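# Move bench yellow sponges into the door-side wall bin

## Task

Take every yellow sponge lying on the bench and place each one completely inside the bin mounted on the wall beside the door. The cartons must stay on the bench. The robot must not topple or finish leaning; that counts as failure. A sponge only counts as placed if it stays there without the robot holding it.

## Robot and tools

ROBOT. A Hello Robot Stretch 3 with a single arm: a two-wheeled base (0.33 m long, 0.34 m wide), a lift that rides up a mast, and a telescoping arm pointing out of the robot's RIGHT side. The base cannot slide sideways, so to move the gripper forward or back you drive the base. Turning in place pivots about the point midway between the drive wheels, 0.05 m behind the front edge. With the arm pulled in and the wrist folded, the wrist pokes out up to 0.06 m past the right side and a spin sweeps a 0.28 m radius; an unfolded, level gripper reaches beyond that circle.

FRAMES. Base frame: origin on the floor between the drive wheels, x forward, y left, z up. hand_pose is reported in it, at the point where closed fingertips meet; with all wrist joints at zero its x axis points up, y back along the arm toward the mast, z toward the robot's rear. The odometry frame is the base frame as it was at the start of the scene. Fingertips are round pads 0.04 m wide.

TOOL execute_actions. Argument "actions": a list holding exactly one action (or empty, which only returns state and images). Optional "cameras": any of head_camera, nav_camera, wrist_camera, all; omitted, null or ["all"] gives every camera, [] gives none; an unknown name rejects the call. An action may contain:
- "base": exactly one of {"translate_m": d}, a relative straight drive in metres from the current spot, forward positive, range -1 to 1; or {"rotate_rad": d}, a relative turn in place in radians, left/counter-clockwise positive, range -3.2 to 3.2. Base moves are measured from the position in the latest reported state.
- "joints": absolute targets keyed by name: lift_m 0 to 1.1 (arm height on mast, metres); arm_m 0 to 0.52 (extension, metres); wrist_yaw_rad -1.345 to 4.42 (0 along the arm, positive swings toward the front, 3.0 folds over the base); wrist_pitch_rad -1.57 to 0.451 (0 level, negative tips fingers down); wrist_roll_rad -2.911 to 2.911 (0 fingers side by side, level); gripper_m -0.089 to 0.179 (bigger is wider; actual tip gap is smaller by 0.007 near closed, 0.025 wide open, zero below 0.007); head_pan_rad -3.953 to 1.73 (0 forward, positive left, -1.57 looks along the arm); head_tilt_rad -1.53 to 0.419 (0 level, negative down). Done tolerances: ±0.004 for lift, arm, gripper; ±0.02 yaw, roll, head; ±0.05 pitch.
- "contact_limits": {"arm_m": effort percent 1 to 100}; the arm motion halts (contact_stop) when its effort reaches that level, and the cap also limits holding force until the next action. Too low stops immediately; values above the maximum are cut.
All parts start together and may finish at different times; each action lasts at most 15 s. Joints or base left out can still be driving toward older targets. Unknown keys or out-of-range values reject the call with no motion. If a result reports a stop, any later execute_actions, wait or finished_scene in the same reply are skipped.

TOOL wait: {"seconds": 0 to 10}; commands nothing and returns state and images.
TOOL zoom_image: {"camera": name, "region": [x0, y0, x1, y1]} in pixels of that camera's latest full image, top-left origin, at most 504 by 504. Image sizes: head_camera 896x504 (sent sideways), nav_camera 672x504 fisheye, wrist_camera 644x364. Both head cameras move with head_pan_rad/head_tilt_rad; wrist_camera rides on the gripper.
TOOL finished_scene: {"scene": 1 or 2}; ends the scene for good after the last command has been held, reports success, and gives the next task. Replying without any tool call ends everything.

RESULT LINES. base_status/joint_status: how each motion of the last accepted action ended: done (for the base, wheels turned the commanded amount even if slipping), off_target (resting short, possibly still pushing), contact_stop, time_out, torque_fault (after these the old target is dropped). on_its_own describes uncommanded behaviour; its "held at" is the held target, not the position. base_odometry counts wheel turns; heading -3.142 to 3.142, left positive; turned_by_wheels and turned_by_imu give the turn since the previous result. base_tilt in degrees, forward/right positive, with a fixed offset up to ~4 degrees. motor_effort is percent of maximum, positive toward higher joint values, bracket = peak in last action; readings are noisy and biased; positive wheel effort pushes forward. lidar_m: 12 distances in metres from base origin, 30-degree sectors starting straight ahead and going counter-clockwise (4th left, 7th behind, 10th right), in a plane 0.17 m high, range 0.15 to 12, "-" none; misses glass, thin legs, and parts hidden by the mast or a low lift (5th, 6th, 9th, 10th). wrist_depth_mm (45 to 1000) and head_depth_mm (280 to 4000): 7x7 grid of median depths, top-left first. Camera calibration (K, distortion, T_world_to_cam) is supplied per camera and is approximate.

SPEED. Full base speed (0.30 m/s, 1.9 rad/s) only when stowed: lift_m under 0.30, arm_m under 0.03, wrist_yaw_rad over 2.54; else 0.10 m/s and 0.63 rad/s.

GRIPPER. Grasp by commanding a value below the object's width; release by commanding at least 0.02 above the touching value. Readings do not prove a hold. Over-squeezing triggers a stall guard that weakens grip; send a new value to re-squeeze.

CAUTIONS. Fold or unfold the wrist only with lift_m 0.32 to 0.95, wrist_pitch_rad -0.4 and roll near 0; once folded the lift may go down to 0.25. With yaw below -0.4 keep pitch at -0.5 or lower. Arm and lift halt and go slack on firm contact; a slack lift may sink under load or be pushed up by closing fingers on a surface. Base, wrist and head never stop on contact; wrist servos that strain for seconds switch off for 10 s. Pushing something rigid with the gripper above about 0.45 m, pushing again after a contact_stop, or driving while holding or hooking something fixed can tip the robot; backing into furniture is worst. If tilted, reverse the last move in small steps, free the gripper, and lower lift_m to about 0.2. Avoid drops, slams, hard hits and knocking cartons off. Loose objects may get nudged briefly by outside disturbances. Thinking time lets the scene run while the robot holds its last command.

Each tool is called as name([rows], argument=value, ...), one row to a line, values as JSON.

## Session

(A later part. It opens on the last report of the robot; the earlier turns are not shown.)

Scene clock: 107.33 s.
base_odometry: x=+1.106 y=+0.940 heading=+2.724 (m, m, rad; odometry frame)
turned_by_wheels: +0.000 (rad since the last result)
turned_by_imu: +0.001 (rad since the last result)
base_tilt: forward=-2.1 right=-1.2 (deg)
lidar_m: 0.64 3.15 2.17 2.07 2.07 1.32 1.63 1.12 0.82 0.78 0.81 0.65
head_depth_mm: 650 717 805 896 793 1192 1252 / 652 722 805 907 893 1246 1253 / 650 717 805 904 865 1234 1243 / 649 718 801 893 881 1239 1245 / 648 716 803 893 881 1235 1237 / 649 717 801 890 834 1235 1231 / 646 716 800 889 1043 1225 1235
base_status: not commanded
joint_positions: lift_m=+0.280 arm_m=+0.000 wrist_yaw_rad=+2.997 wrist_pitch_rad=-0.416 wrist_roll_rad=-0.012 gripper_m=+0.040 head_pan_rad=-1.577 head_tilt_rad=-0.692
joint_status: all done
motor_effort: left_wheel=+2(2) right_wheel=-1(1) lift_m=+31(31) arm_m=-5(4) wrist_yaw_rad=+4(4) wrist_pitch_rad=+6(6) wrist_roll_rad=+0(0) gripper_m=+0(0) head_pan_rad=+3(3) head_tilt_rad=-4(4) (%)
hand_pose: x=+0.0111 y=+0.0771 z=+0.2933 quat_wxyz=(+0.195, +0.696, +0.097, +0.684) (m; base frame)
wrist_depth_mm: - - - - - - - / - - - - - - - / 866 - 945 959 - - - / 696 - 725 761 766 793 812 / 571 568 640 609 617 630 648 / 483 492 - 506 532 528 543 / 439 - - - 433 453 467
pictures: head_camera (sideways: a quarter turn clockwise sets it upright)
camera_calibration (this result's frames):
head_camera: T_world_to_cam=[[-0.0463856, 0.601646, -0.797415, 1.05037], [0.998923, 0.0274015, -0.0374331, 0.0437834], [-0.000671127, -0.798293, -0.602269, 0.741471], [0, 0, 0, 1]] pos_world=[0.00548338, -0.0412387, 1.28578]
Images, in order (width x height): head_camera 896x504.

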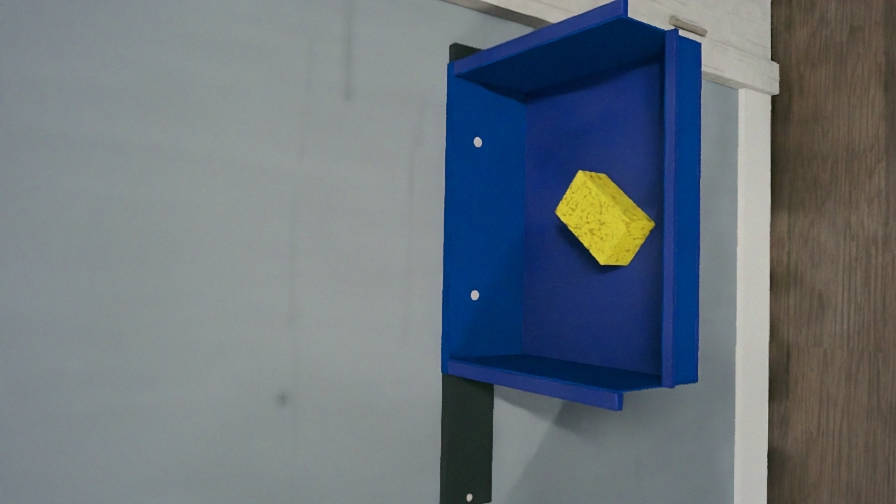

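execute_actions([
  {"base":{"translate_m":-0.14}},
], cameras=[])

execute_actions([
  {"base":{"rotate_rad":1.74},"joints":{"head_pan_rad":-0.3,"head_tilt_rad":-0.9}},
], cameras=[])

execute_actions([
  {"base":{"translate_m":1.0}},
], cameras=[])

execute_actions([
  {"base":{"translate_m":0.7}},
], cameras=["nav_camera"])

Scene clock: 110.60 s.
base_odometry: x=+1.234 y=+0.883 heading=+2.724 (m, m, rad; odometry frame)
turned_by_wheels: +0.000 (rad since the last result)
turned_by_imu: +0.000 (rad since the last result)
base_tilt: forward=-2.1 right=-1.2 (deg)
lidar_m: 0.78 3.31 2.16 2.07 2.06 1.19 1.49 1.12 0.79 0.78 0.81 0.80
head_depth_mm: 645 703 776 893 1027 1215 1250 / 654 724 802 899 1025 1209 1250 / 653 723 808 899 827 1241 1250 / 652 724 807 898 885 1246 1247 / 654 720 808 895 821 1231 1237 / 653 720 805 896 874 1233 1225 / 653 720 805 891 838 1234 1232
base_status: done
joint_positions: lift_m=+0.280 arm_m=+0.000 wrist_yaw_rad=+2.998 wrist_pitch_rad=-0.416 wrist_roll_rad=-0.012 gripper_m=+0.040 head_pan_rad=-1.577 head_tilt_rad=-0.692
joint_status: not commanded
motor_effort: left_wheel=+2(8) right_wheel=-1(5) lift_m=+31(31) arm_m=-5(4) wrist_yaw_rad=+3(3) wrist_pitch_rad=+6(6) wrist_roll_rad=+0(0) gripper_m=+0(1) head_pan_rad=+3(3) head_tilt_rad=-4(4) (%)
hand_pose: x=+0.0109 y=+0.0771 z=+0.2933 quat_wxyz=(+0.195, +0.696, +0.097, +0.684) (m; base frame)
wrist_depth_mm: - - - - - - - / - - - - - - - / 877 - 936 964 - - - / 698 - 726 733 764 776 803 / 569 565 636 611 628 625 641 / 486 489 - 510 531 526 538 / 442 - - - 433 457 462
pictures: none
No camera images: the call's "cameras" was empty. Leave "cameras" out to get every camera's image.

Scene clock: 112.93 s.
base_odometry: x=+1.234 y=+0.883 heading=-1.819 (m, m, rad; odometry frame)
turned_by_wheels: +1.740 (rad since the last result)
turned_by_imu: +1.749 (rad since the last result)
base_tilt: forward=-2.1 right=-1.1 (deg)
lidar_m: 2.07 1.53 1.19 1.49 0.98 0.78 0.79 0.85 0.78 1.17 3.29 2.11
head_depth_mm: 2669 2327 2111 1743 1492 1306 1155 / 2677 2264 2088 1737 1484 1304 1157 / 2619 2285 2072 1734 1485 1297 1155 / 2648 2259 2068 1727 1480 1286 1149 / 2559 2182 2063 1728 1468 1291 1148 / 2552 2383 2062 1716 1474 1287 1151 / 2616 2539 2036 1696 1456 1283 1148
base_status: done
joint_positions: lift_m=+0.280 arm_m=+0.000 wrist_yaw_rad=+2.998 wrist_pitch_rad=-0.416 wrist_roll_rad=-0.012 gripper_m=+0.040 head_pan_rad=-0.307 head_tilt_rad=-0.889
joint_status: all done
motor_effort: left_wheel=-2(10) right_wheel=+2(8) lift_m=+31(32) arm_m=-5(5) wrist_yaw_rad=+3(2) wrist_pitch_rad=+6(6) wrist_roll_rad=+0(0) gripper_m=+0(1) head_pan_rad=+3(48) head_tilt_rad=-5(22) (%)
hand_pose: x=+0.0109 y=+0.0771 z=+0.2933 quat_wxyz=(+0.195, +0.696, +0.097, +0.684) (m; base frame)
wrist_depth_mm: 933 - - - - - - / - - - - - - - / 879 - 951 956 - - - / 695 - 722 741 769 794 804 / 571 570 638 601 620 624 652 / 484 488 - 511 529 535 543 / 440 - - - 434 453 462
pictures: none
No camera images: the call's "cameras" was empty. Leave "cameras" out to get every camera's image.

Scene clock: 117.97 s.
base_odometry: x=+0.988 y=-0.086 heading=-1.819 (m, m, rad; odometry frame)
turned_by_wheels: +0.000 (rad since the last result)
turned_by_imu: +0.006 (rad since the last result)
base_tilt: forward=-2.2 right=-1.2 (deg)
lidar_m: 1.08 1.74 1.17 0.95 1.13 1.78 1.75 1.45 1.90 3.15 1.37 1.09
head_depth_mm: 1078 2054 1647 1624 1493 1299 1154 / 1066 2025 1640 1613 1491 1296 1153 / 1058 2004 1698 1569 1492 1295 1152 / 1039 1949 1631 1547 1477 1297 1150 / 1087 1872 1937 1680 1488 1290 1150 / 1774 2011 2030 1721 1478 1281 1137 / 1717 1970 2058 1696 1468 1278 1145
base_status: done
joint_positions: lift_m=+0.280 arm_m=+0.000 wrist_yaw_rad=+2.998 wrist_pitch_rad=-0.416 wrist_roll_rad=-0.012 gripper_m=+0.040 head_pan_rad=-0.307 head_tilt_rad=-0.890
joint_status: not commanded
motor_effort: left_wheel=-2(8) right_wheel=+2(8) lift_m=+32(31) arm_m=-5(5) wrist_yaw_rad=+2(2) wrist_pitch_rad=+6(6) wrist_roll_rad=+1(1) gripper_m=+0(0) head_pan_rad=+3(3) head_tilt_rad=-5(5) (%)
hand_pose: x=+0.0109 y=+0.0771 z=+0.2933 quat_wxyz=(+0.195, +0.696, +0.097, +0.684) (m; base frame)
wrist_depth_mm: - - - - - - - / - - - - - - - / 885 - 937 960 - - - / 689 - 731 738 777 777 809 / 572 577 638 611 629 627 640 / 488 489 - 512 527 530 541 / 439 - - - 435 456 469
pictures: none
No camera images: the call's "cameras" was empty. Leave "cameras" out to get every camera's image.

Scene clock: 122.00 s.
base_odometry: x=+0.816 y=-0.764 heading=-1.819 (m, m, rad; odometry frame)
turned_by_wheels: +0.000 (rad since the last result)
turned_by_imu: +0.004 (rad since the last result)
base_tilt: forward=-2.1 right=-1.2 (deg)
lidar_m: 1.30 1.41 1.29 0.85 1.32 1.48 2.44 2.09 3.09 1.02 0.48 0.44
head_depth_mm: 1030 756 605 542 1204 1053 1161 / 1015 756 602 538 1103 1049 1137 / 1007 748 635 1338 1171 999 1127 / 1051 1239 1516 1616 1474 1292 1145 / 1160 1319 1537 1693 1476 1296 1151 / 1134 1295 1501 1665 1479 1291 1141 / 1118 1274 1475 1648 1459 1281 1144
base_status: done
joint_positions: lift_m=+0.280 arm_m=+0.000 wrist_yaw_rad=+2.998 wrist_pitch_rad=-0.416 wrist_roll_rad=-0.012 gripper_m=+0.040 head_pan_rad=-0.307 head_tilt_rad=-0.890
joint_status: not commanded
motor_effort: left_wheel=-2(8) right_wheel=+2(6) lift_m=+31(31) arm_m=-5(5) wrist_yaw_rad=+2(2) wrist_pitch_rad=+6(6) wrist_roll_rad=+0(0) gripper_m=-1(0) head_pan_rad=+3(3) head_tilt_rad=-5(5) (%)
hand_pose: x=+0.0109 y=+0.0771 z=+0.2933 quat_wxyz=(+0.195, +0.696, +0.097, +0.684) (m; base frame)
wrist_depth_mm: - - - - - - - / - - - - - - - / 881 - 881 909 - - - / 687 - 736 748 756 785 797 / 571 564 631 606 626 639 644 / 481 488 - 514 530 524 532 / 441 - - - 435 458 462
pictures: nav_camera (sideways: a quarter turn counterclockwise sets it upright)
camera_calibration (this result's frames):
nav_camera: T_world_to_cam=[[0.782144, -0.221016, 0.582583, -0.724886], [-0.279778, -0.959997, 0.0114173, 0.0425999], [0.556755, -0.171924, -0.812691, 1.01109], [0, 0, 0, 1]] pos_world=[0.0159564, 0.0545141, 1.24352]
Images, in order (width x height): nav_camera 672x504.

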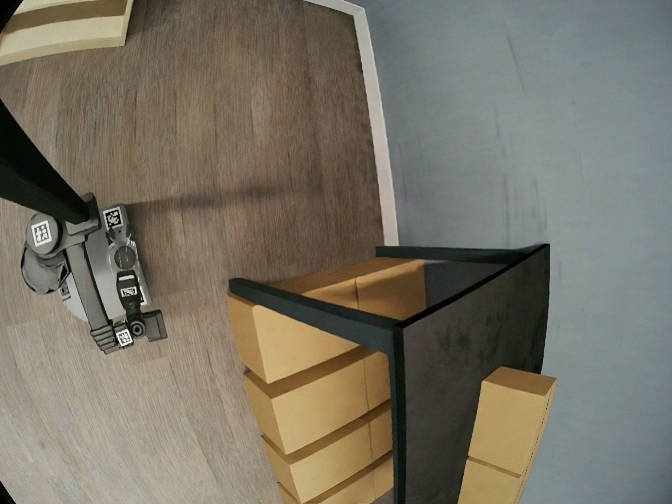

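execute_actions([
  {"base":{"translate_m":0.79},"joints":{"lift_m":0.94,"gripper_m":0.16,"head_pan_rad":-1.57,"head_tilt_rad":-0.5}},
], cameras=[])

execute_actions([
  {"joints":{"wrist_yaw_rad":0}},
], cameras=["wrist_camera"])

Scene clock: 131.67 s.
base_odometry: x=+0.621 y=-1.530 heading=-1.819 (m, m, rad; odometry frame)
turned_by_wheels: +0.000 (rad since the last result)
turned_by_imu: +0.005 (rad since the last result)
base_tilt: forward=-2.2 right=-1.2 (deg)
lidar_m: 0.52 0.57 0.86 1.17 1.08 1.57 2.84 0.41 0.33 0.33 0.35 0.51
head_depth_mm: 2939 3138 802 506 532 530 - / 3045 3212 964 516 548 512 442 / 3083 3268 1459 895 602 508 441 / 2750 3067 1439 796 647 505 437 / 1781 1922 1413 882 642 503 441 / 1316 1377 1308 876 638 500 431 / 1036 1079 1110 866 630 497 409
base_status: done
joint_positions: lift_m=+0.940 arm_m=+0.000 wrist_yaw_rad=+3.003 wrist_pitch_rad=-0.416 wrist_roll_rad=-0.012 gripper_m=+0.160 head_pan_rad=-1.563 head_tilt_rad=-0.506
joint_status: all done
motor_effort: left_wheel=-2(10) right_wheel=+1(7) lift_m=+42(57) arm_m=+4(6) wrist_yaw_rad=-3(15) wrist_pitch_rad=+6(7) wrist_roll_rad=+0(0) gripper_m=+0(98) head_pan_rad=-4(49) head_tilt_rad=+2(27) (%)
hand_pose: x=+0.0099 y=+0.0778 z=+0.9529 quat_wxyz=(+0.193, +0.696, +0.099, +0.685) (m; base frame)
wrist_depth_mm: - - - - - 929 607 / - - - - - 895 613 / - - - - - 884 616 / - - - - - 874 612 / - - - - - 831 598 / - - - - - - 596 / - - - - - - 545
pictures: none
No camera images: the call's "cameras" was empty. Leave "cameras" out to get every camera's image.

Scene clock: 134.17 s.
base_odometry: x=+0.621 y=-1.530 heading=-1.819 (m, m, rad; odometry frame)
turned_by_wheels: +0.000 (rad since the last result)
turned_by_imu: +0.000 (rad since the last result)
base_tilt: forward=-2.2 right=-1.2 (deg)
lidar_m: 0.52 0.57 0.86 1.17 1.07 1.57 2.84 0.41 0.33 0.33 0.36 0.51
head_depth_mm: 2971 3143 804 508 532 529 - / 3046 3189 964 517 549 527 - / 3106 3173 1458 895 604 552 - / 2753 3067 1431 796 645 540 - / 1767 1903 1421 882 642 519 413 / 1309 1375 1310 875 636 515 411 / 1033 1083 1103 866 630 498 409
base_status: not commanded
joint_positions: lift_m=+0.940 arm_m=+0.000 wrist_yaw_rad=+0.003 wrist_pitch_rad=-0.416 wrist_roll_rad=-0.012 gripper_m=+0.160 head_pan_rad=-1.563 head_tilt_rad=-0.506
joint_status: all done
motor_effort: left_wheel=-2(2) right_wheel=+1(1) lift_m=+43(43) arm_m=+3(4) wrist_yaw_rad=-4(4) wrist_pitch_rad=+6(6) wrist_roll_rad=+1(0) gripper_m=+0(1) head_pan_rad=-4(5) head_tilt_rad=+2(3) (%)
hand_pose: x=-0.0208 y=-0.3694 z=+0.9529 quat_wxyz=(+0.697, +0.148, -0.687, -0.144) (m; base frame)
wrist_depth_mm: 548 709 889 - 231 218 - / 475 495 477 487 247 232 - / 343 354 364 378 266 253 426 / 268 277 281 291 284 277 316 / 223 229 231 236 239 249 251 / - 192 195 198 201 - 210 / - 164 168 171 173 171 180
pictures: wrist_camera
camera_calibration (this result's frames):
wrist_camera: T_world_to_cam=[[-0.99802, 0.00946634, 0.0621758, -0.0795453], [-0.0465093, 0.554392, -0.830955, 1.03323], [-0.0423358, -0.832202, -0.552854, 0.379678], [0, 0, 0, 1]] pos_world=[-0.0152589, -0.256093, 1.07342]
Images, in order (width x height): wrist_camera 644x364.

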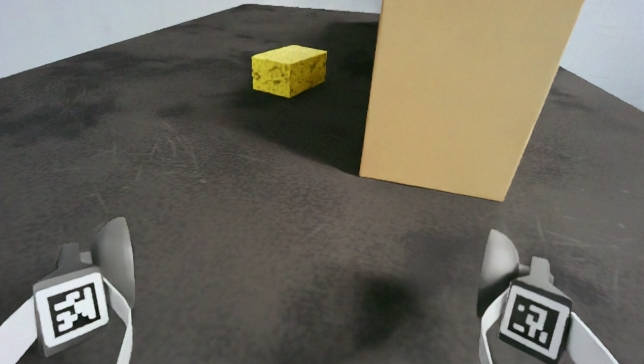

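execute_actions([
  {"base":{"translate_m":0.14}},
], cameras=[])

execute_actions([
  {"base":{"rotate_rad":-0.115},"joints":{"arm_m":0.38,"lift_m":0.93}},
], cameras=["wrist_camera"])

Scene clock: 138.13 s.
base_odometry: x=+0.587 y=-1.666 heading=-1.820 (m, m, rad; odometry frame)
turned_by_wheels: +0.000 (rad since the last result)
turned_by_imu: +0.001 (rad since the last result)
base_tilt: forward=-2.1 right=-1.2 (deg)
lidar_m: 0.38 0.42 0.64 1.16 1.17 1.69 2.99 0.44 0.35 0.35 0.38 0.39
head_depth_mm: 2989 3170 1138 870 657 529 - / 3006 3248 1483 862 652 529 - / 3083 3298 1463 899 650 551 - / 1985 2195 1445 888 645 539 - / 1293 1389 1308 884 642 518 414 / 950 1007 1058 876 638 515 411 / 753 786 820 814 632 497 409
base_status: done
joint_positions: lift_m=+0.940 arm_m=+0.000 wrist_yaw_rad=+0.003 wrist_pitch_rad=-0.416 wrist_roll_rad=-0.012 gripper_m=+0.160 head_pan_rad=-1.563 head_tilt_rad=-0.506
joint_status: not commanded
motor_effort: left_wheel=-2(5) right_wheel=+1(4) lift_m=+43(43) arm_m=+4(4) wrist_yaw_rad=-3(4) wrist_pitch_rad=+6(6) wrist_roll_rad=+1(0) gripper_m=+0(0) head_pan_rad=-5(5) head_tilt_rad=+2(3) (%)
hand_pose: x=-0.0209 y=-0.3694 z=+0.9529 quat_wxyz=(+0.697, +0.148, -0.687, -0.144) (m; base frame)
wrist_depth_mm: 400 549 796 - 898 428 235 / 403 491 520 535 495 388 250 / 344 353 366 375 394 354 267 / 267 276 281 292 298 295 284 / 223 229 231 236 240 248 252 / - 192 195 198 201 - 210 / - 165 168 171 173 171 180
pictures: none
No camera images: the call's "cameras" was empty. Leave "cameras" out to get every camera's image.

Scene clock: 142.13 s.
base_odometry: x=+0.587 y=-1.666 heading=-1.934 (m, m, rad; odometry frame)
turned_by_wheels: -0.115 (rad since the last result)
turned_by_imu: -0.116 (rad since the last result)
base_tilt: forward=-2.2 right=-1.1 (deg)
lidar_m: 0.38 0.40 0.55 1.15 1.21 1.17 3.37 0.48 0.36 0.35 0.36 0.39
head_depth_mm: 3040 3235 802 - - 512 420 / 3036 3175 1060 - 635 511 418 / 3167 3296 1598 - 649 507 416 / 3135 3356 1435 913 644 506 414 / 2337 2535 1409 887 639 502 413 / 1444 1495 1330 876 637 500 412 / 1026 1060 1097 871 633 498 408
base_status: done
joint_positions: lift_m=+0.930 arm_m=+0.380 wrist_yaw_rad=+0.002 wrist_pitch_rad=-0.416 wrist_roll_rad=-0.012 gripper_m=+0.160 head_pan_rad=-1.563 head_tilt_rad=-0.506
joint_status: all done
motor_effort: left_wheel=+2(6) right_wheel=-1(3) lift_m=+31(37) arm_m=+4(5) wrist_yaw_rad=-2(3) wrist_pitch_rad=+6(6) wrist_roll_rad=+0(0) gripper_m=+2(1) head_pan_rad=-4(4) head_tilt_rad=+3(2) (%)
hand_pose: x=-0.0211 y=-0.7493 z=+0.9433 quat_wxyz=(+0.696, +0.148, -0.687, -0.145) (m; base frame)
wrist_depth_mm: 482 655 827 887 598 300 198 / 437 457 477 504 482 296 195 / 320 328 339 354 364 289 194 / 251 256 264 191 255 268 192 / 209 214 206 152 209 231 187 / - 178 170 137 182 - 180 / - 154 157 150 161 159 162
pictures: wrist_camera
camera_calibration (this result's frames):
wrist_camera: T_world_to_cam=[[-0.998004, 0.0110134, 0.0621757, -0.0745398], [-0.0456498, 0.554463, -0.830955, 1.23597], [-0.0436258, -0.832135, -0.552854, 0.0581738], [0, 0, 0, 1]] pos_world=[-0.0154316, -0.636068, 1.06383]
Images, in order (width x height): wrist_camera 644x364.

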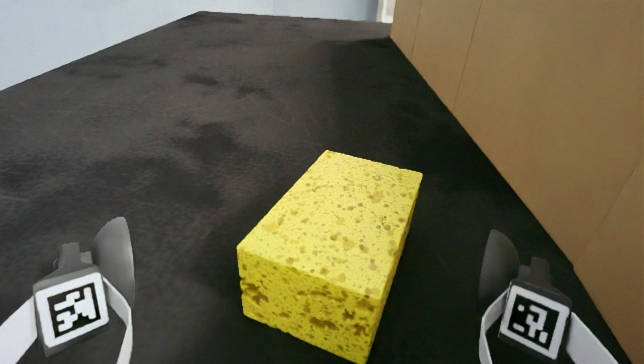

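execute_actions([
  {"joints":{"arm_m":0.41,"lift_m":0.908}},
], cameras=[])

execute_actions([
  {"joints":{"gripper_m":0.04}},
], cameras=[])

execute_actions([
  {"joints":{"lift_m":1.1,"wrist_pitch_rad":-0.4}},
], cameras=[])

execute_actions([
  {"base":{"rotate_rad":0.115},"joints":{"arm_m":0}},
], cameras=["wrist_camera"])

Scene clock: 144.10 s.
base_odometry: x=+0.587 y=-1.666 heading=-1.934 (m, m, rad; odometry frame)
turned_by_wheels: +0.000 (rad since the last result)
turned_by_imu: +0.000 (rad since the last result)
base_tilt: forward=-2.2 right=-1.2 (deg)
lidar_m: 0.38 0.40 0.55 1.15 1.21 1.17 3.39 0.48 0.36 0.35 0.36 0.40
head_depth_mm: 2996 3254 802 548 - 497 409 / 3024 3210 1035 - 650 511 419 / 3090 3266 1598 - 650 509 416 / 3152 3359 1440 892 645 507 414 / 2352 2523 1421 884 642 503 413 / 1437 1489 1323 877 638 501 410 / 1026 1058 1097 866 631 497 409
base_status: not commanded
joint_positions: lift_m=+0.908 arm_m=+0.410 wrist_yaw_rad=+0.002 wrist_pitch_rad=-0.384 wrist_roll_rad=-0.012 gripper_m=+0.160 head_pan_rad=-1.563 head_tilt_rad=-0.506
joint_status: all done
motor_effort: left_wheel=+2(2) right_wheel=-1(1) lift_m=+25(31) arm_m=+7(8) wrist_yaw_rad=-2(2) wrist_pitch_rad=-6(6) wrist_roll_rad=+0(0) gripper_m=-1(0) head_pan_rad=-4(4) head_tilt_rad=+2(3) (%)
hand_pose: x=-0.0211 y=-0.7830 z=+0.9288 quat_wxyz=(+0.699, +0.137, -0.689, -0.134) (m; base frame)
wrist_depth_mm: 481 657 913 - 609 300 199 / 434 459 479 509 480 295 197 / 306 313 325 336 351 293 194 / 234 239 246 175 238 253 193 / 197 196 197 132 141 213 191 / - 163 113 110 120 173 173 / - 138 122 101 139 144 154
pictures: none
No camera images: the call's "cameras" was empty. Leave "cameras" out to get every camera's image.

Scene clock: 145.80 s.
base_odometry: x=+0.587 y=-1.666 heading=-1.934 (m, m, rad; odometry frame)
turned_by_wheels: +0.000 (rad since the last result)
turned_by_imu: +0.000 (rad since the last result)
base_tilt: forward=-2.2 right=-1.1 (deg)
lidar_m: 0.38 0.40 0.55 1.16 1.20 1.17 3.37 0.48 0.36 0.35 0.36 0.40
head_depth_mm: 2995 3223 800 549 - 497 410 / 3040 3239 1026 - 652 509 418 / 3020 3327 1587 - 650 507 417 / 3157 3260 1448 941 644 506 415 / 2368 2537 1419 882 641 503 412 / 1437 1498 1327 877 634 500 410 / 1027 1060 1092 872 631 497 409
base_status: not commanded
joint_positions: lift_m=+0.908 arm_m=+0.410 wrist_yaw_rad=+0.003 wrist_pitch_rad=-0.371 wrist_roll_rad=-0.010 gripper_m=+0.041 head_pan_rad=-1.563 head_tilt_rad=-0.506
joint_status: all done
motor_effort: left_wheel=+2(2) right_wheel=-3(3) lift_m=+25(25) arm_m=+5(7) wrist_yaw_rad=-2(4) wrist_pitch_rad=-10(11) wrist_roll_rad=-1(0) gripper_m=-24(100) head_pan_rad=-4(4) head_tilt_rad=+3(3) (%)
hand_pose: x=-0.0208 y=-0.7847 z=+0.9319 quat_wxyz=(+0.699, +0.132, -0.691, -0.129) (m; base frame)
wrist_depth_mm: 480 703 - - 607 302 199 / 444 489 516 542 514 298 197 / 321 331 343 353 363 296 196 / 243 248 256 173 269 262 195 / 196 200 195 136 145 218 192 / 164 170 111 113 114 179 176 / 144 139 109 99 141 152 154
pictures: none
No camera images: the call's "cameras" was empty. Leave "cameras" out to get every camera's image.

Scene clock: 148.37 s.
base_odometry: x=+0.587 y=-1.666 heading=-1.934 (m, m, rad; odometry frame)
turned_by_wheels: +0.000 (rad since the last result)
turned_by_imu: +0.000 (rad since the last result)
base_tilt: forward=-2.2 right=-1.1 (deg)
lidar_m: 0.38 0.40 0.56 1.16 1.21 1.17 3.38 0.48 0.36 0.35 0.36 0.39
head_depth_mm: 2988 3234 803 548 578 513 419 / 3030 - 1030 856 635 511 418 / 3066 - 1238 897 647 509 416 / 3087 3332 1229 891 645 505 415 / 2376 2561 1415 880 637 502 413 / 1427 1493 1338 879 637 500 410 / 1028 1058 1094 863 633 498 408
base_status: not commanded
joint_positions: lift_m=+1.100 arm_m=+0.410 wrist_yaw_rad=+0.003 wrist_pitch_rad=-0.414 wrist_roll_rad=-0.010 gripper_m=+0.041 head_pan_rad=-1.563 head_tilt_rad=-0.506
joint_status: all done
motor_effort: left_wheel=+3(3) right_wheel=-2(3) lift_m=+43(44) arm_m=+3(5) wrist_yaw_rad=-4(3) wrist_pitch_rad=+6(11) wrist_roll_rad=-1(0) gripper_m=-24(24) head_pan_rad=-5(4) head_tilt_rad=+3(3) (%)
hand_pose: x=-0.0208 y=-0.7796 z=+1.1133 quat_wxyz=(+0.696, +0.147, -0.688, -0.144) (m; base frame)
wrist_depth_mm: 479 700 - - - - - / 493 715 - - 613 - - / 491 673 740 759 571 357 - / 491 550 568 180 446 297 274 / 443 448 463 138 148 283 219 / 375 386 111 113 114 263 195 / 326 321 108 99 103 251 184
pictures: none
No camera images: the call's "cameras" was empty. Leave "cameras" out to get every camera's image.

Scene clock: 152.57 s.
base_odometry: x=+0.587 y=-1.666 heading=-1.819 (m, m, rad; odometry frame)
turned_by_wheels: +0.115 (rad since the last result)
turned_by_imu: +0.117 (rad since the last result)
base_tilt: forward=-2.1 right=-1.2 (deg)
lidar_m: 0.38 0.41 0.64 1.16 1.17 1.69 2.98 0.44 0.35 0.35 0.37 0.39
head_depth_mm: 2955 - - - - - - / 2955 - - - - - - / 3052 - - - - - 396 / 1976 2230 1503 889 596 505 415 / 1294 1377 1307 932 641 504 413 / 952 1004 1054 875 636 501 411 / 755 789 821 816 631 499 409
base_status: done
joint_positions: lift_m=+1.100 arm_m=+0.000 wrist_yaw_rad=+0.002 wrist_pitch_rad=-0.415 wrist_roll_rad=-0.010 gripper_m=+0.041 head_pan_rad=-1.563 head_tilt_rad=-0.506
joint_status: all done
motor_effort: left_wheel=-1(8) right_wheel=+1(7) lift_m=+42(42) arm_m=-5(5) wrist_yaw_rad=-1(2) wrist_pitch_rad=+6(6) wrist_roll_rad=-1(0) gripper_m=-24(24) head_pan_rad=-3(4) head_tilt_rad=+2(3) (%)
hand_pose: x=-0.0211 y=-0.3700 z=+1.1131 quat_wxyz=(+0.696, +0.147, -0.688, -0.145) (m; base frame)
wrist_depth_mm: 406 552 924 - - - - / 408 567 895 - 934 550 - / 415 583 727 737 740 390 399 / 425 535 568 179 592 325 293 / 420 451 462 139 148 340 309 / 376 386 111 113 114 357 350 / 328 324 109 99 103 348 356
pictures: wrist_camera
camera_calibration (this result's frames):
wrist_camera: T_world_to_cam=[[-0.998142, 0.0122121, 0.0596975, -0.0860874], [-0.0429601, 0.553754, -0.831572, 1.16724], [-0.0432129, -0.832591, -0.5522, 0.466782], [0, 0, 0, 1]] pos_world=[-0.0156116, -0.256674, 1.23354]
Images, in order (width x height): wrist_camera 644x364.

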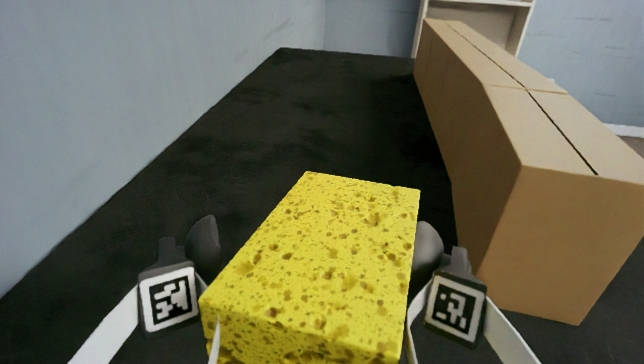

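execute_actions([
  {"base":{"translate_m":-1.0}},
], cameras=[])

execute_actions([
  {"base":{"translate_m":-1.0},"joints":{"lift_m":0.85}},
], cameras=[])

execute_actions([
  {"base":{"translate_m":-0.63}},
], cameras=[])

execute_actions([
  {"base":{"rotate_rad":-1.75},"joints":{"head_tilt_rad":-0.7}},
], cameras=[])

execute_actions([
  {"base":{"translate_m":0.14}},
], cameras=["head_camera"])

Scene clock: 164.70 s.
base_odometry: x=+0.833 y=-0.696 heading=-1.820 (m, m, rad; odometry frame)
turned_by_wheels: +0.000 (rad since the last result)
turned_by_imu: -0.003 (rad since the last result)
base_tilt: forward=-2.2 right=-1.1 (deg)
lidar_m: 1.30 1.49 1.30 0.86 1.17 2.12 2.38 2.02 2.96 1.18 0.57 0.50
head_depth_mm: 2837 - - - - - - / 2836 - - - - - - / 2889 - - - - - 1340 / 2946 3174 3398 2936 2003 1692 1399 / 3083 3227 3480 2907 2090 1679 1389 / 3126 3339 1537 2776 1690 1510 1369 / 2810 2864 1380 2504 1678 1330 1180
base_status: done
joint_positions: lift_m=+1.100 arm_m=+0.000 wrist_yaw_rad=+0.002 wrist_pitch_rad=-0.415 wrist_roll_rad=-0.010 gripper_m=+0.041 head_pan_rad=-1.563 head_tilt_rad=-0.506
joint_status: not commanded
motor_effort: left_wheel=-1(7) right_wheel=+1(2) lift_m=+42(42) arm_m=-5(5) wrist_yaw_rad=-2(2) wrist_pitch_rad=+6(6) wrist_roll_rad=-1(1) gripper_m=-25(24) head_pan_rad=-4(4) head_tilt_rad=+3(2) (%)
hand_pose: x=-0.0211 y=-0.3700 z=+1.1131 quat_wxyz=(+0.696, +0.147, -0.688, -0.145) (m; base frame)
wrist_depth_mm: 782 - - - - - - / 760 926 - - - - - / 683 748 - - - - - / 560 - - 180 - - - / - - - 138 148 - - / - - 112 113 114 - - / - 957 108 99 102 - -
pictures: none
No camera images: the call's "cameras" was empty. Leave "cameras" out to get every camera's image.

Scene clock: 176.07 s.
base_odometry: x=+1.079 y=+0.273 heading=-1.820 (m, m, rad; odometry frame)
turned_by_wheels: +0.000 (rad since the last result)
turned_by_imu: -0.003 (rad since the last result)
base_tilt: forward=-2.1 right=-1.1 (deg)
lidar_m: 1.44 1.45 1.10 1.02 1.53 1.41 1.39 1.15 1.27 3.16 1.86 1.46
head_depth_mm: 2778 2930 3161 3041 2211 1718 1408 / 2803 3074 3270 3056 2193 1724 1412 / 2844 3068 3248 2983 2180 1708 468 / 2929 3086 3309 3028 2162 1696 481 / 2954 3145 3381 2963 2145 1684 1385 / 2947 3164 3383 2906 2143 1677 1385 / 2960 3109 3379 2914 2131 1683 1379
base_status: done
joint_positions: lift_m=+0.850 arm_m=+0.000 wrist_yaw_rad=+0.002 wrist_pitch_rad=-0.415 wrist_roll_rad=-0.010 gripper_m=+0.041 head_pan_rad=-1.563 head_tilt_rad=-0.506
joint_status: all done
motor_effort: left_wheel=+0(7) right_wheel=+1(2) lift_m=+31(37) arm_m=-5(5) wrist_yaw_rad=-2(2) wrist_pitch_rad=+6(6) wrist_roll_rad=+0(0) gripper_m=-24(25) head_pan_rad=-4(5) head_tilt_rad=+2(3) (%)
hand_pose: x=-0.0211 y=-0.3700 z=+0.8634 quat_wxyz=(+0.696, +0.147, -0.688, -0.145) (m; base frame)
wrist_depth_mm: - - - - - - - / - - - - - - - / - - - - - - - / - - - 180 - - - / - - - 138 148 - - / - - 111 113 114 - - / - - 109 99 103 - -
pictures: none
No camera images: the call's "cameras" was empty. Leave "cameras" out to get every camera's image.

Scene clock: 183.73 s.
base_odometry: x=+1.235 y=+0.883 heading=-1.820 (m, m, rad; odometry frame)
turned_by_wheels: +0.000 (rad since the last result)
turned_by_imu: -0.002 (rad since the last result)
base_tilt: forward=-2.1 right=-1.1 (deg)
lidar_m: 2.07 1.52 1.19 1.49 0.98 0.78 0.79 0.85 0.78 1.17 3.29 2.09
head_depth_mm: 2732 2881 1512 964 846 905 997 / 2753 2991 3113 2188 1669 1357 1076 / 2801 3039 3219 3008 2174 1705 467 / 2830 3057 3227 2985 2176 1693 480 / 2877 3113 3272 2914 2136 1671 1388 / 2910 3099 3351 2942 2126 1682 1374 / 2889 3112 3280 2933 2114 1670 1381
base_status: done
joint_positions: lift_m=+0.850 arm_m=+0.000 wrist_yaw_rad=+0.002 wrist_pitch_rad=-0.415 wrist_roll_rad=-0.010 gripper_m=+0.041 head_pan_rad=-1.563 head_tilt_rad=-0.506
joint_status: not commanded
motor_effort: left_wheel=+0(5) right_wheel=+0(2) lift_m=+32(31) arm_m=-5(5) wrist_yaw_rad=-2(1) wrist_pitch_rad=+6(6) wrist_roll_rad=+0(0) gripper_m=-25(25) head_pan_rad=-4(4) head_tilt_rad=+3(3) (%)
hand_pose: x=-0.0211 y=-0.3700 z=+0.8634 quat_wxyz=(+0.696, +0.147, -0.688, -0.145) (m; base frame)
wrist_depth_mm: - - - - - 558 633 / - - - - - 468 453 / - - - - 877 503 487 / - - - 180 593 552 529 / - - - 138 148 604 581 / - - 111 113 114 649 641 / - - 108 99 103 739 712
pictures: none
No camera images: the call's "cameras" was empty. Leave "cameras" out to get every camera's image.

Scene clock: 187.43 s.
base_odometry: x=+1.235 y=+0.883 heading=+2.714 (m, m, rad; odometry frame)
turned_by_wheels: -1.750 (rad since the last result)
turned_by_imu: -1.767 (rad since the last result)
base_tilt: forward=-2.1 right=-1.2 (deg)
lidar_m: 0.78 3.32 2.20 2.07 2.04 1.19 1.49 1.14 0.79 0.78 0.80 0.80
head_depth_mm: 639 704 778 894 1033 1223 - / 654 724 800 896 1023 1214 - / 655 724 805 896 775 - - / 650 719 805 891 885 709 - / 652 720 809 893 829 1234 1233 / 648 721 803 892 874 1228 1233 / 648 715 799 884 852 1229 1223
base_status: done
joint_positions: lift_m=+0.850 arm_m=+0.000 wrist_yaw_rad=+0.002 wrist_pitch_rad=-0.415 wrist_roll_rad=-0.010 gripper_m=+0.041 head_pan_rad=-1.563 head_tilt_rad=-0.691
joint_status: all done
motor_effort: left_wheel=+2(7) right_wheel=-1(4) lift_m=+32(31) arm_m=-5(5) wrist_yaw_rad=-2(1) wrist_pitch_rad=+6(6) wrist_roll_rad=-1(0) gripper_m=-25(24) head_pan_rad=-3(4) head_tilt_rad=-4(20) (%)
hand_pose: x=-0.0211 y=-0.3700 z=+0.8634 quat_wxyz=(+0.696, +0.147, -0.688, -0.145) (m; base frame)
wrist_depth_mm: 460 468 475 475 476 476 482 / 492 498 510 521 506 515 531 / 518 530 535 555 560 569 571 / 415 552 579 179 593 618 634 / 404 491 445 138 148 676 705 / 376 418 111 113 114 778 802 / 799 835 109 99 103 892 892
pictures: none
No camera images: the call's "cameras" was empty. Leave "cameras" out to get every camera's image.

Scene clock: 189.90 s.
base_odometry: x=+1.107 y=+0.941 heading=+2.714 (m, m, rad; odometry frame)
turned_by_wheels: +0.000 (rad since the last result)
turned_by_imu: +0.001 (rad since the last result)
base_tilt: forward=-2.1 right=-1.2 (deg)
lidar_m: 0.64 3.16 2.19 2.08 2.08 1.32 1.63 1.13 0.82 0.78 0.80 0.66
head_depth_mm: 648 721 804 893 810 1180 - / 650 716 802 895 880 1230 - / 648 717 799 897 886 - - / 646 718 798 899 883 708 - / 649 715 797 891 881 1229 1244 / 646 712 797 884 851 1226 1234 / 643 710 792 883 1040 1211 1223
base_status: done
joint_positions: lift_m=+0.850 arm_m=+0.000 wrist_yaw_rad=+0.002 wrist_pitch_rad=-0.415 wrist_roll_rad=-0.010 gripper_m=+0.041 head_pan_rad=-1.563 head_tilt_rad=-0.691
joint_status: not commanded
motor_effort: left_wheel=+2(7) right_wheel=-2(2) lift_m=+31(31) arm_m=-5(5) wrist_yaw_rad=-1(2) wrist_pitch_rad=+6(6) wrist_roll_rad=+0(0) gripper_m=-24(24) head_pan_rad=-4(4) head_tilt_rad=-4(4) (%)
hand_pose: x=-0.0211 y=-0.3700 z=+0.8634 quat_wxyz=(+0.696, +0.147, -0.688, -0.145) (m; base frame)
wrist_depth_mm: 456 462 469 474 479 483 478 / 492 488 506 511 522 507 513 / 529 530 536 551 552 552 568 / 581 552 555 180 504 590 621 / 646 368 485 138 147 420 698 / 703 700 111 113 114 746 774 / 791 843 108 99 103 880 880
pictures: head_camera (sideways: a quarter turn clockwise sets it upright)
camera_calibration (this result's frames):
head_camera: T_world_to_cam=[[-0.0546245, 0.60074, -0.797576, 1.05063], [0.998454, 0.0410779, -0.0374421, 0.043798], [0.0102698, -0.798389, -0.602055, 0.741125], [0, 0, 0, 1]] pos_world=[0.00604859, -0.0412476, 1.28579]
Images, in order (width x height): head_camera 896x504.

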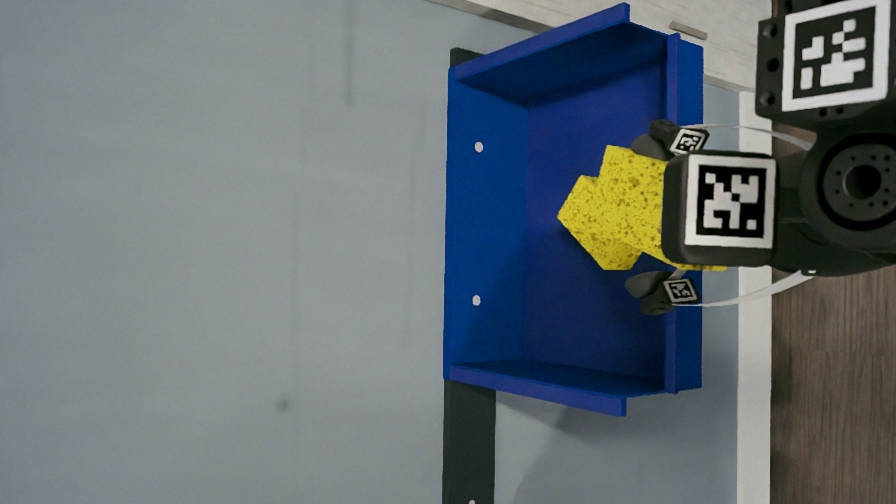

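Same spot as before. I'll offset it slightly so it doesn't land on the first sponge.

execute_actions([
  {"base":{"translate_m":0.07},"joints":{"arm_m":0.26,"lift_m":0.8}},
], cameras=[])

execute_actions([
  {"joints":{"gripper_m":0.15}},
], cameras=[])

execute_actions([
  {"joints":{"arm_m":0}},
], cameras=["head_camera"])

Scene clock: 193.47 s.
base_odometry: x=+1.043 y=+0.970 heading=+2.714 (m, m, rad; odometry frame)
turned_by_wheels: +0.000 (rad since the last result)
turned_by_imu: +0.001 (rad since the last result)
base_tilt: forward=-2.2 right=-1.2 (deg)
lidar_m: 0.57 3.11 2.18 2.08 2.12 1.38 1.64 1.13 0.82 0.78 0.80 0.58
head_depth_mm: 646 715 803 887 - - - / 645 715 795 871 - 1033 1249 / 643 714 795 866 - 796 1255 / 643 714 797 865 860 796 1239 / 644 710 794 880 890 1222 1240 / 641 710 790 895 1032 1225 1230 / 643 706 788 895 1032 1216 1215
base_status: done
joint_positions: lift_m=+0.800 arm_m=+0.260 wrist_yaw_rad=+0.002 wrist_pitch_rad=-0.416 wrist_roll_rad=-0.010 gripper_m=+0.041 head_pan_rad=-1.563 head_tilt_rad=-0.692
joint_status: all done
motor_effort: left_wheel=+2(8) right_wheel=-1(2) lift_m=+31(30) arm_m=+4(4) wrist_yaw_rad=-2(2) wrist_pitch_rad=+6(6) wrist_roll_rad=-1(1) gripper_m=-24(25) head_pan_rad=-4(5) head_tilt_rad=-4(4) (%)
hand_pose: x=-0.0212 y=-0.6293 z=+0.8133 quat_wxyz=(+0.695, +0.147, -0.688, -0.145) (m; base frame)
wrist_depth_mm: 229 232 234 237 241 245 247 / 247 249 254 258 262 265 270 / 269 271 276 280 284 290 295 / 284 289 295 180 307 314 318 / 305 296 300 138 147 334 300 / 355 220 111 113 114 367 303 / 399 208 109 99 103 324 302
pictures: none
No camera images: the call's "cameras" was empty. Leave "cameras" out to get every camera's image.

Scene clock: 195.07 s.
base_odometry: x=+1.043 y=+0.970 heading=+2.714 (m, m, rad; odometry frame)
turned_by_wheels: +0.000 (rad since the last result)
turned_by_imu: +0.000 (rad since the last result)
base_tilt: forward=-2.2 right=-1.1 (deg)
lidar_m: 0.57 3.11 2.18 2.08 2.12 1.39 1.64 1.13 0.82 0.78 0.79 0.58
head_depth_mm: 647 714 799 888 - - - / 647 712 795 867 - 1029 1249 / 643 714 798 866 - 794 1245 / 643 712 794 879 818 795 1238 / 643 712 793 880 880 1218 1238 / 642 709 792 893 1032 1216 1246 / 641 709 791 894 1038 1218 1236
base_status: not commanded
joint_positions: lift_m=+0.800 arm_m=+0.260 wrist_yaw_rad=+0.002 wrist_pitch_rad=-0.416 wrist_roll_rad=-0.010 gripper_m=+0.150 head_pan_rad=-1.563 head_tilt_rad=-0.692
joint_status: all done
motor_effort: left_wheel=+2(2) right_wheel=-2(1) lift_m=+32(31) arm_m=+4(4) wrist_yaw_rad=-1(1) wrist_pitch_rad=+6(6) wrist_roll_rad=+0(0) gripper_m=+0(95) head_pan_rad=-5(5) head_tilt_rad=-4(4) (%)
hand_pose: x=-0.0212 y=-0.6293 z=+0.8133 quat_wxyz=(+0.695, +0.147, -0.688, -0.145) (m; base frame)
wrist_depth_mm: 229 230 236 239 243 246 248 / 246 250 253 258 262 266 269 / 268 272 276 282 286 290 294 / 285 290 295 300 305 313 319 / 302 265 311 320 325 331 303 / 356 238 339 347 354 - 302 / - 216 311 317 324 318 290
pictures: none
No camera images: the call's "cameras" was empty. Leave "cameras" out to get every camera's image.

Scene clock: 198.20 s.
base_odometry: x=+1.043 y=+0.970 heading=+2.714 (m, m, rad; odometry frame)
turned_by_wheels: +0.000 (rad since the last result)
turned_by_imu: +0.001 (rad since the last result)
base_tilt: forward=-2.1 right=-1.2 (deg)
lidar_m: 0.58 3.11 2.19 2.07 2.12 1.38 1.64 1.13 0.82 0.78 0.79 0.58
head_depth_mm: 644 716 798 887 873 806 1300 / 644 716 795 900 896 802 1301 / 645 714 794 897 885 775 - / 647 713 793 895 863 774 - / 644 710 797 881 881 1161 1229 / 642 711 790 890 1035 1224 1232 / 642 708 790 898 1029 1218 1227
base_status: not commanded
joint_positions: lift_m=+0.800 arm_m=+0.000 wrist_yaw_rad=+0.002 wrist_pitch_rad=-0.416 wrist_roll_rad=-0.010 gripper_m=+0.150 head_pan_rad=-1.563 head_tilt_rad=-0.692
joint_status: all done
motor_effort: left_wheel=+2(2) right_wheel=-1(2) lift_m=+32(31) arm_m=-5(8) wrist_yaw_rad=-2(1) wrist_pitch_rad=+6(6) wrist_roll_rad=-1(1) gripper_m=+1(0) head_pan_rad=-4(5) head_tilt_rad=-4(4) (%)
hand_pose: x=-0.0212 y=-0.3699 z=+0.8133 quat_wxyz=(+0.695, +0.147, -0.688, -0.145) (m; base frame)
wrist_depth_mm: 451 455 460 471 475 488 472 / 486 492 501 507 515 523 506 / 524 522 517 531 539 517 555 / 572 584 404 533 553 454 592 / 638 636 381 420 428 425 364 / 695 727 339 337 346 - 787 / - 813 819 851 862 878 887
pictures: head_camera (sideways: a quarter turn clockwise sets it upright)
camera_calibration (this result's frames):
head_camera: T_world_to_cam=[[-0.054605, 0.600974, -0.797401, 1.0504], [0.998456, 0.0410535, -0.0374323, 0.0437852], [0.0102403, -0.798213, -0.602288, 0.741428], [0, 0, 0, 1]] pos_world=[0.0060471, -0.0412429, 1.28578]
Images, in order (width x height): head_camera 896x504.

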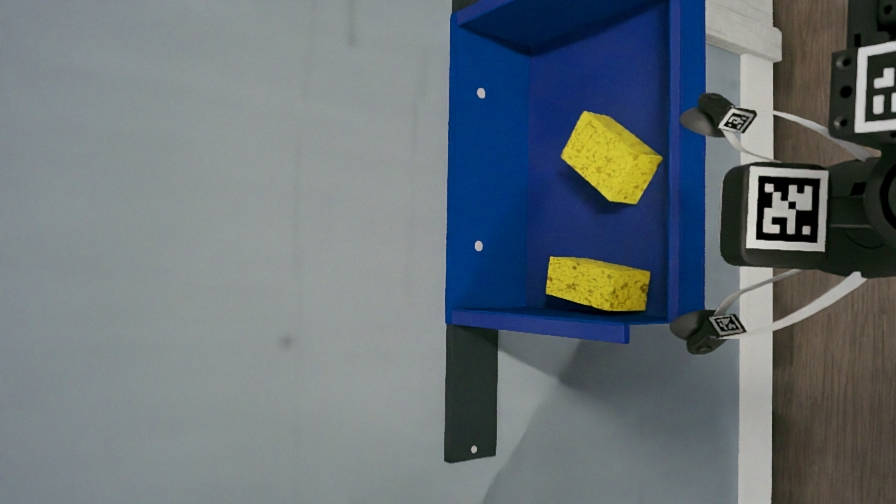

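finished_scene(scene=2)

The scene is finished: the task was done.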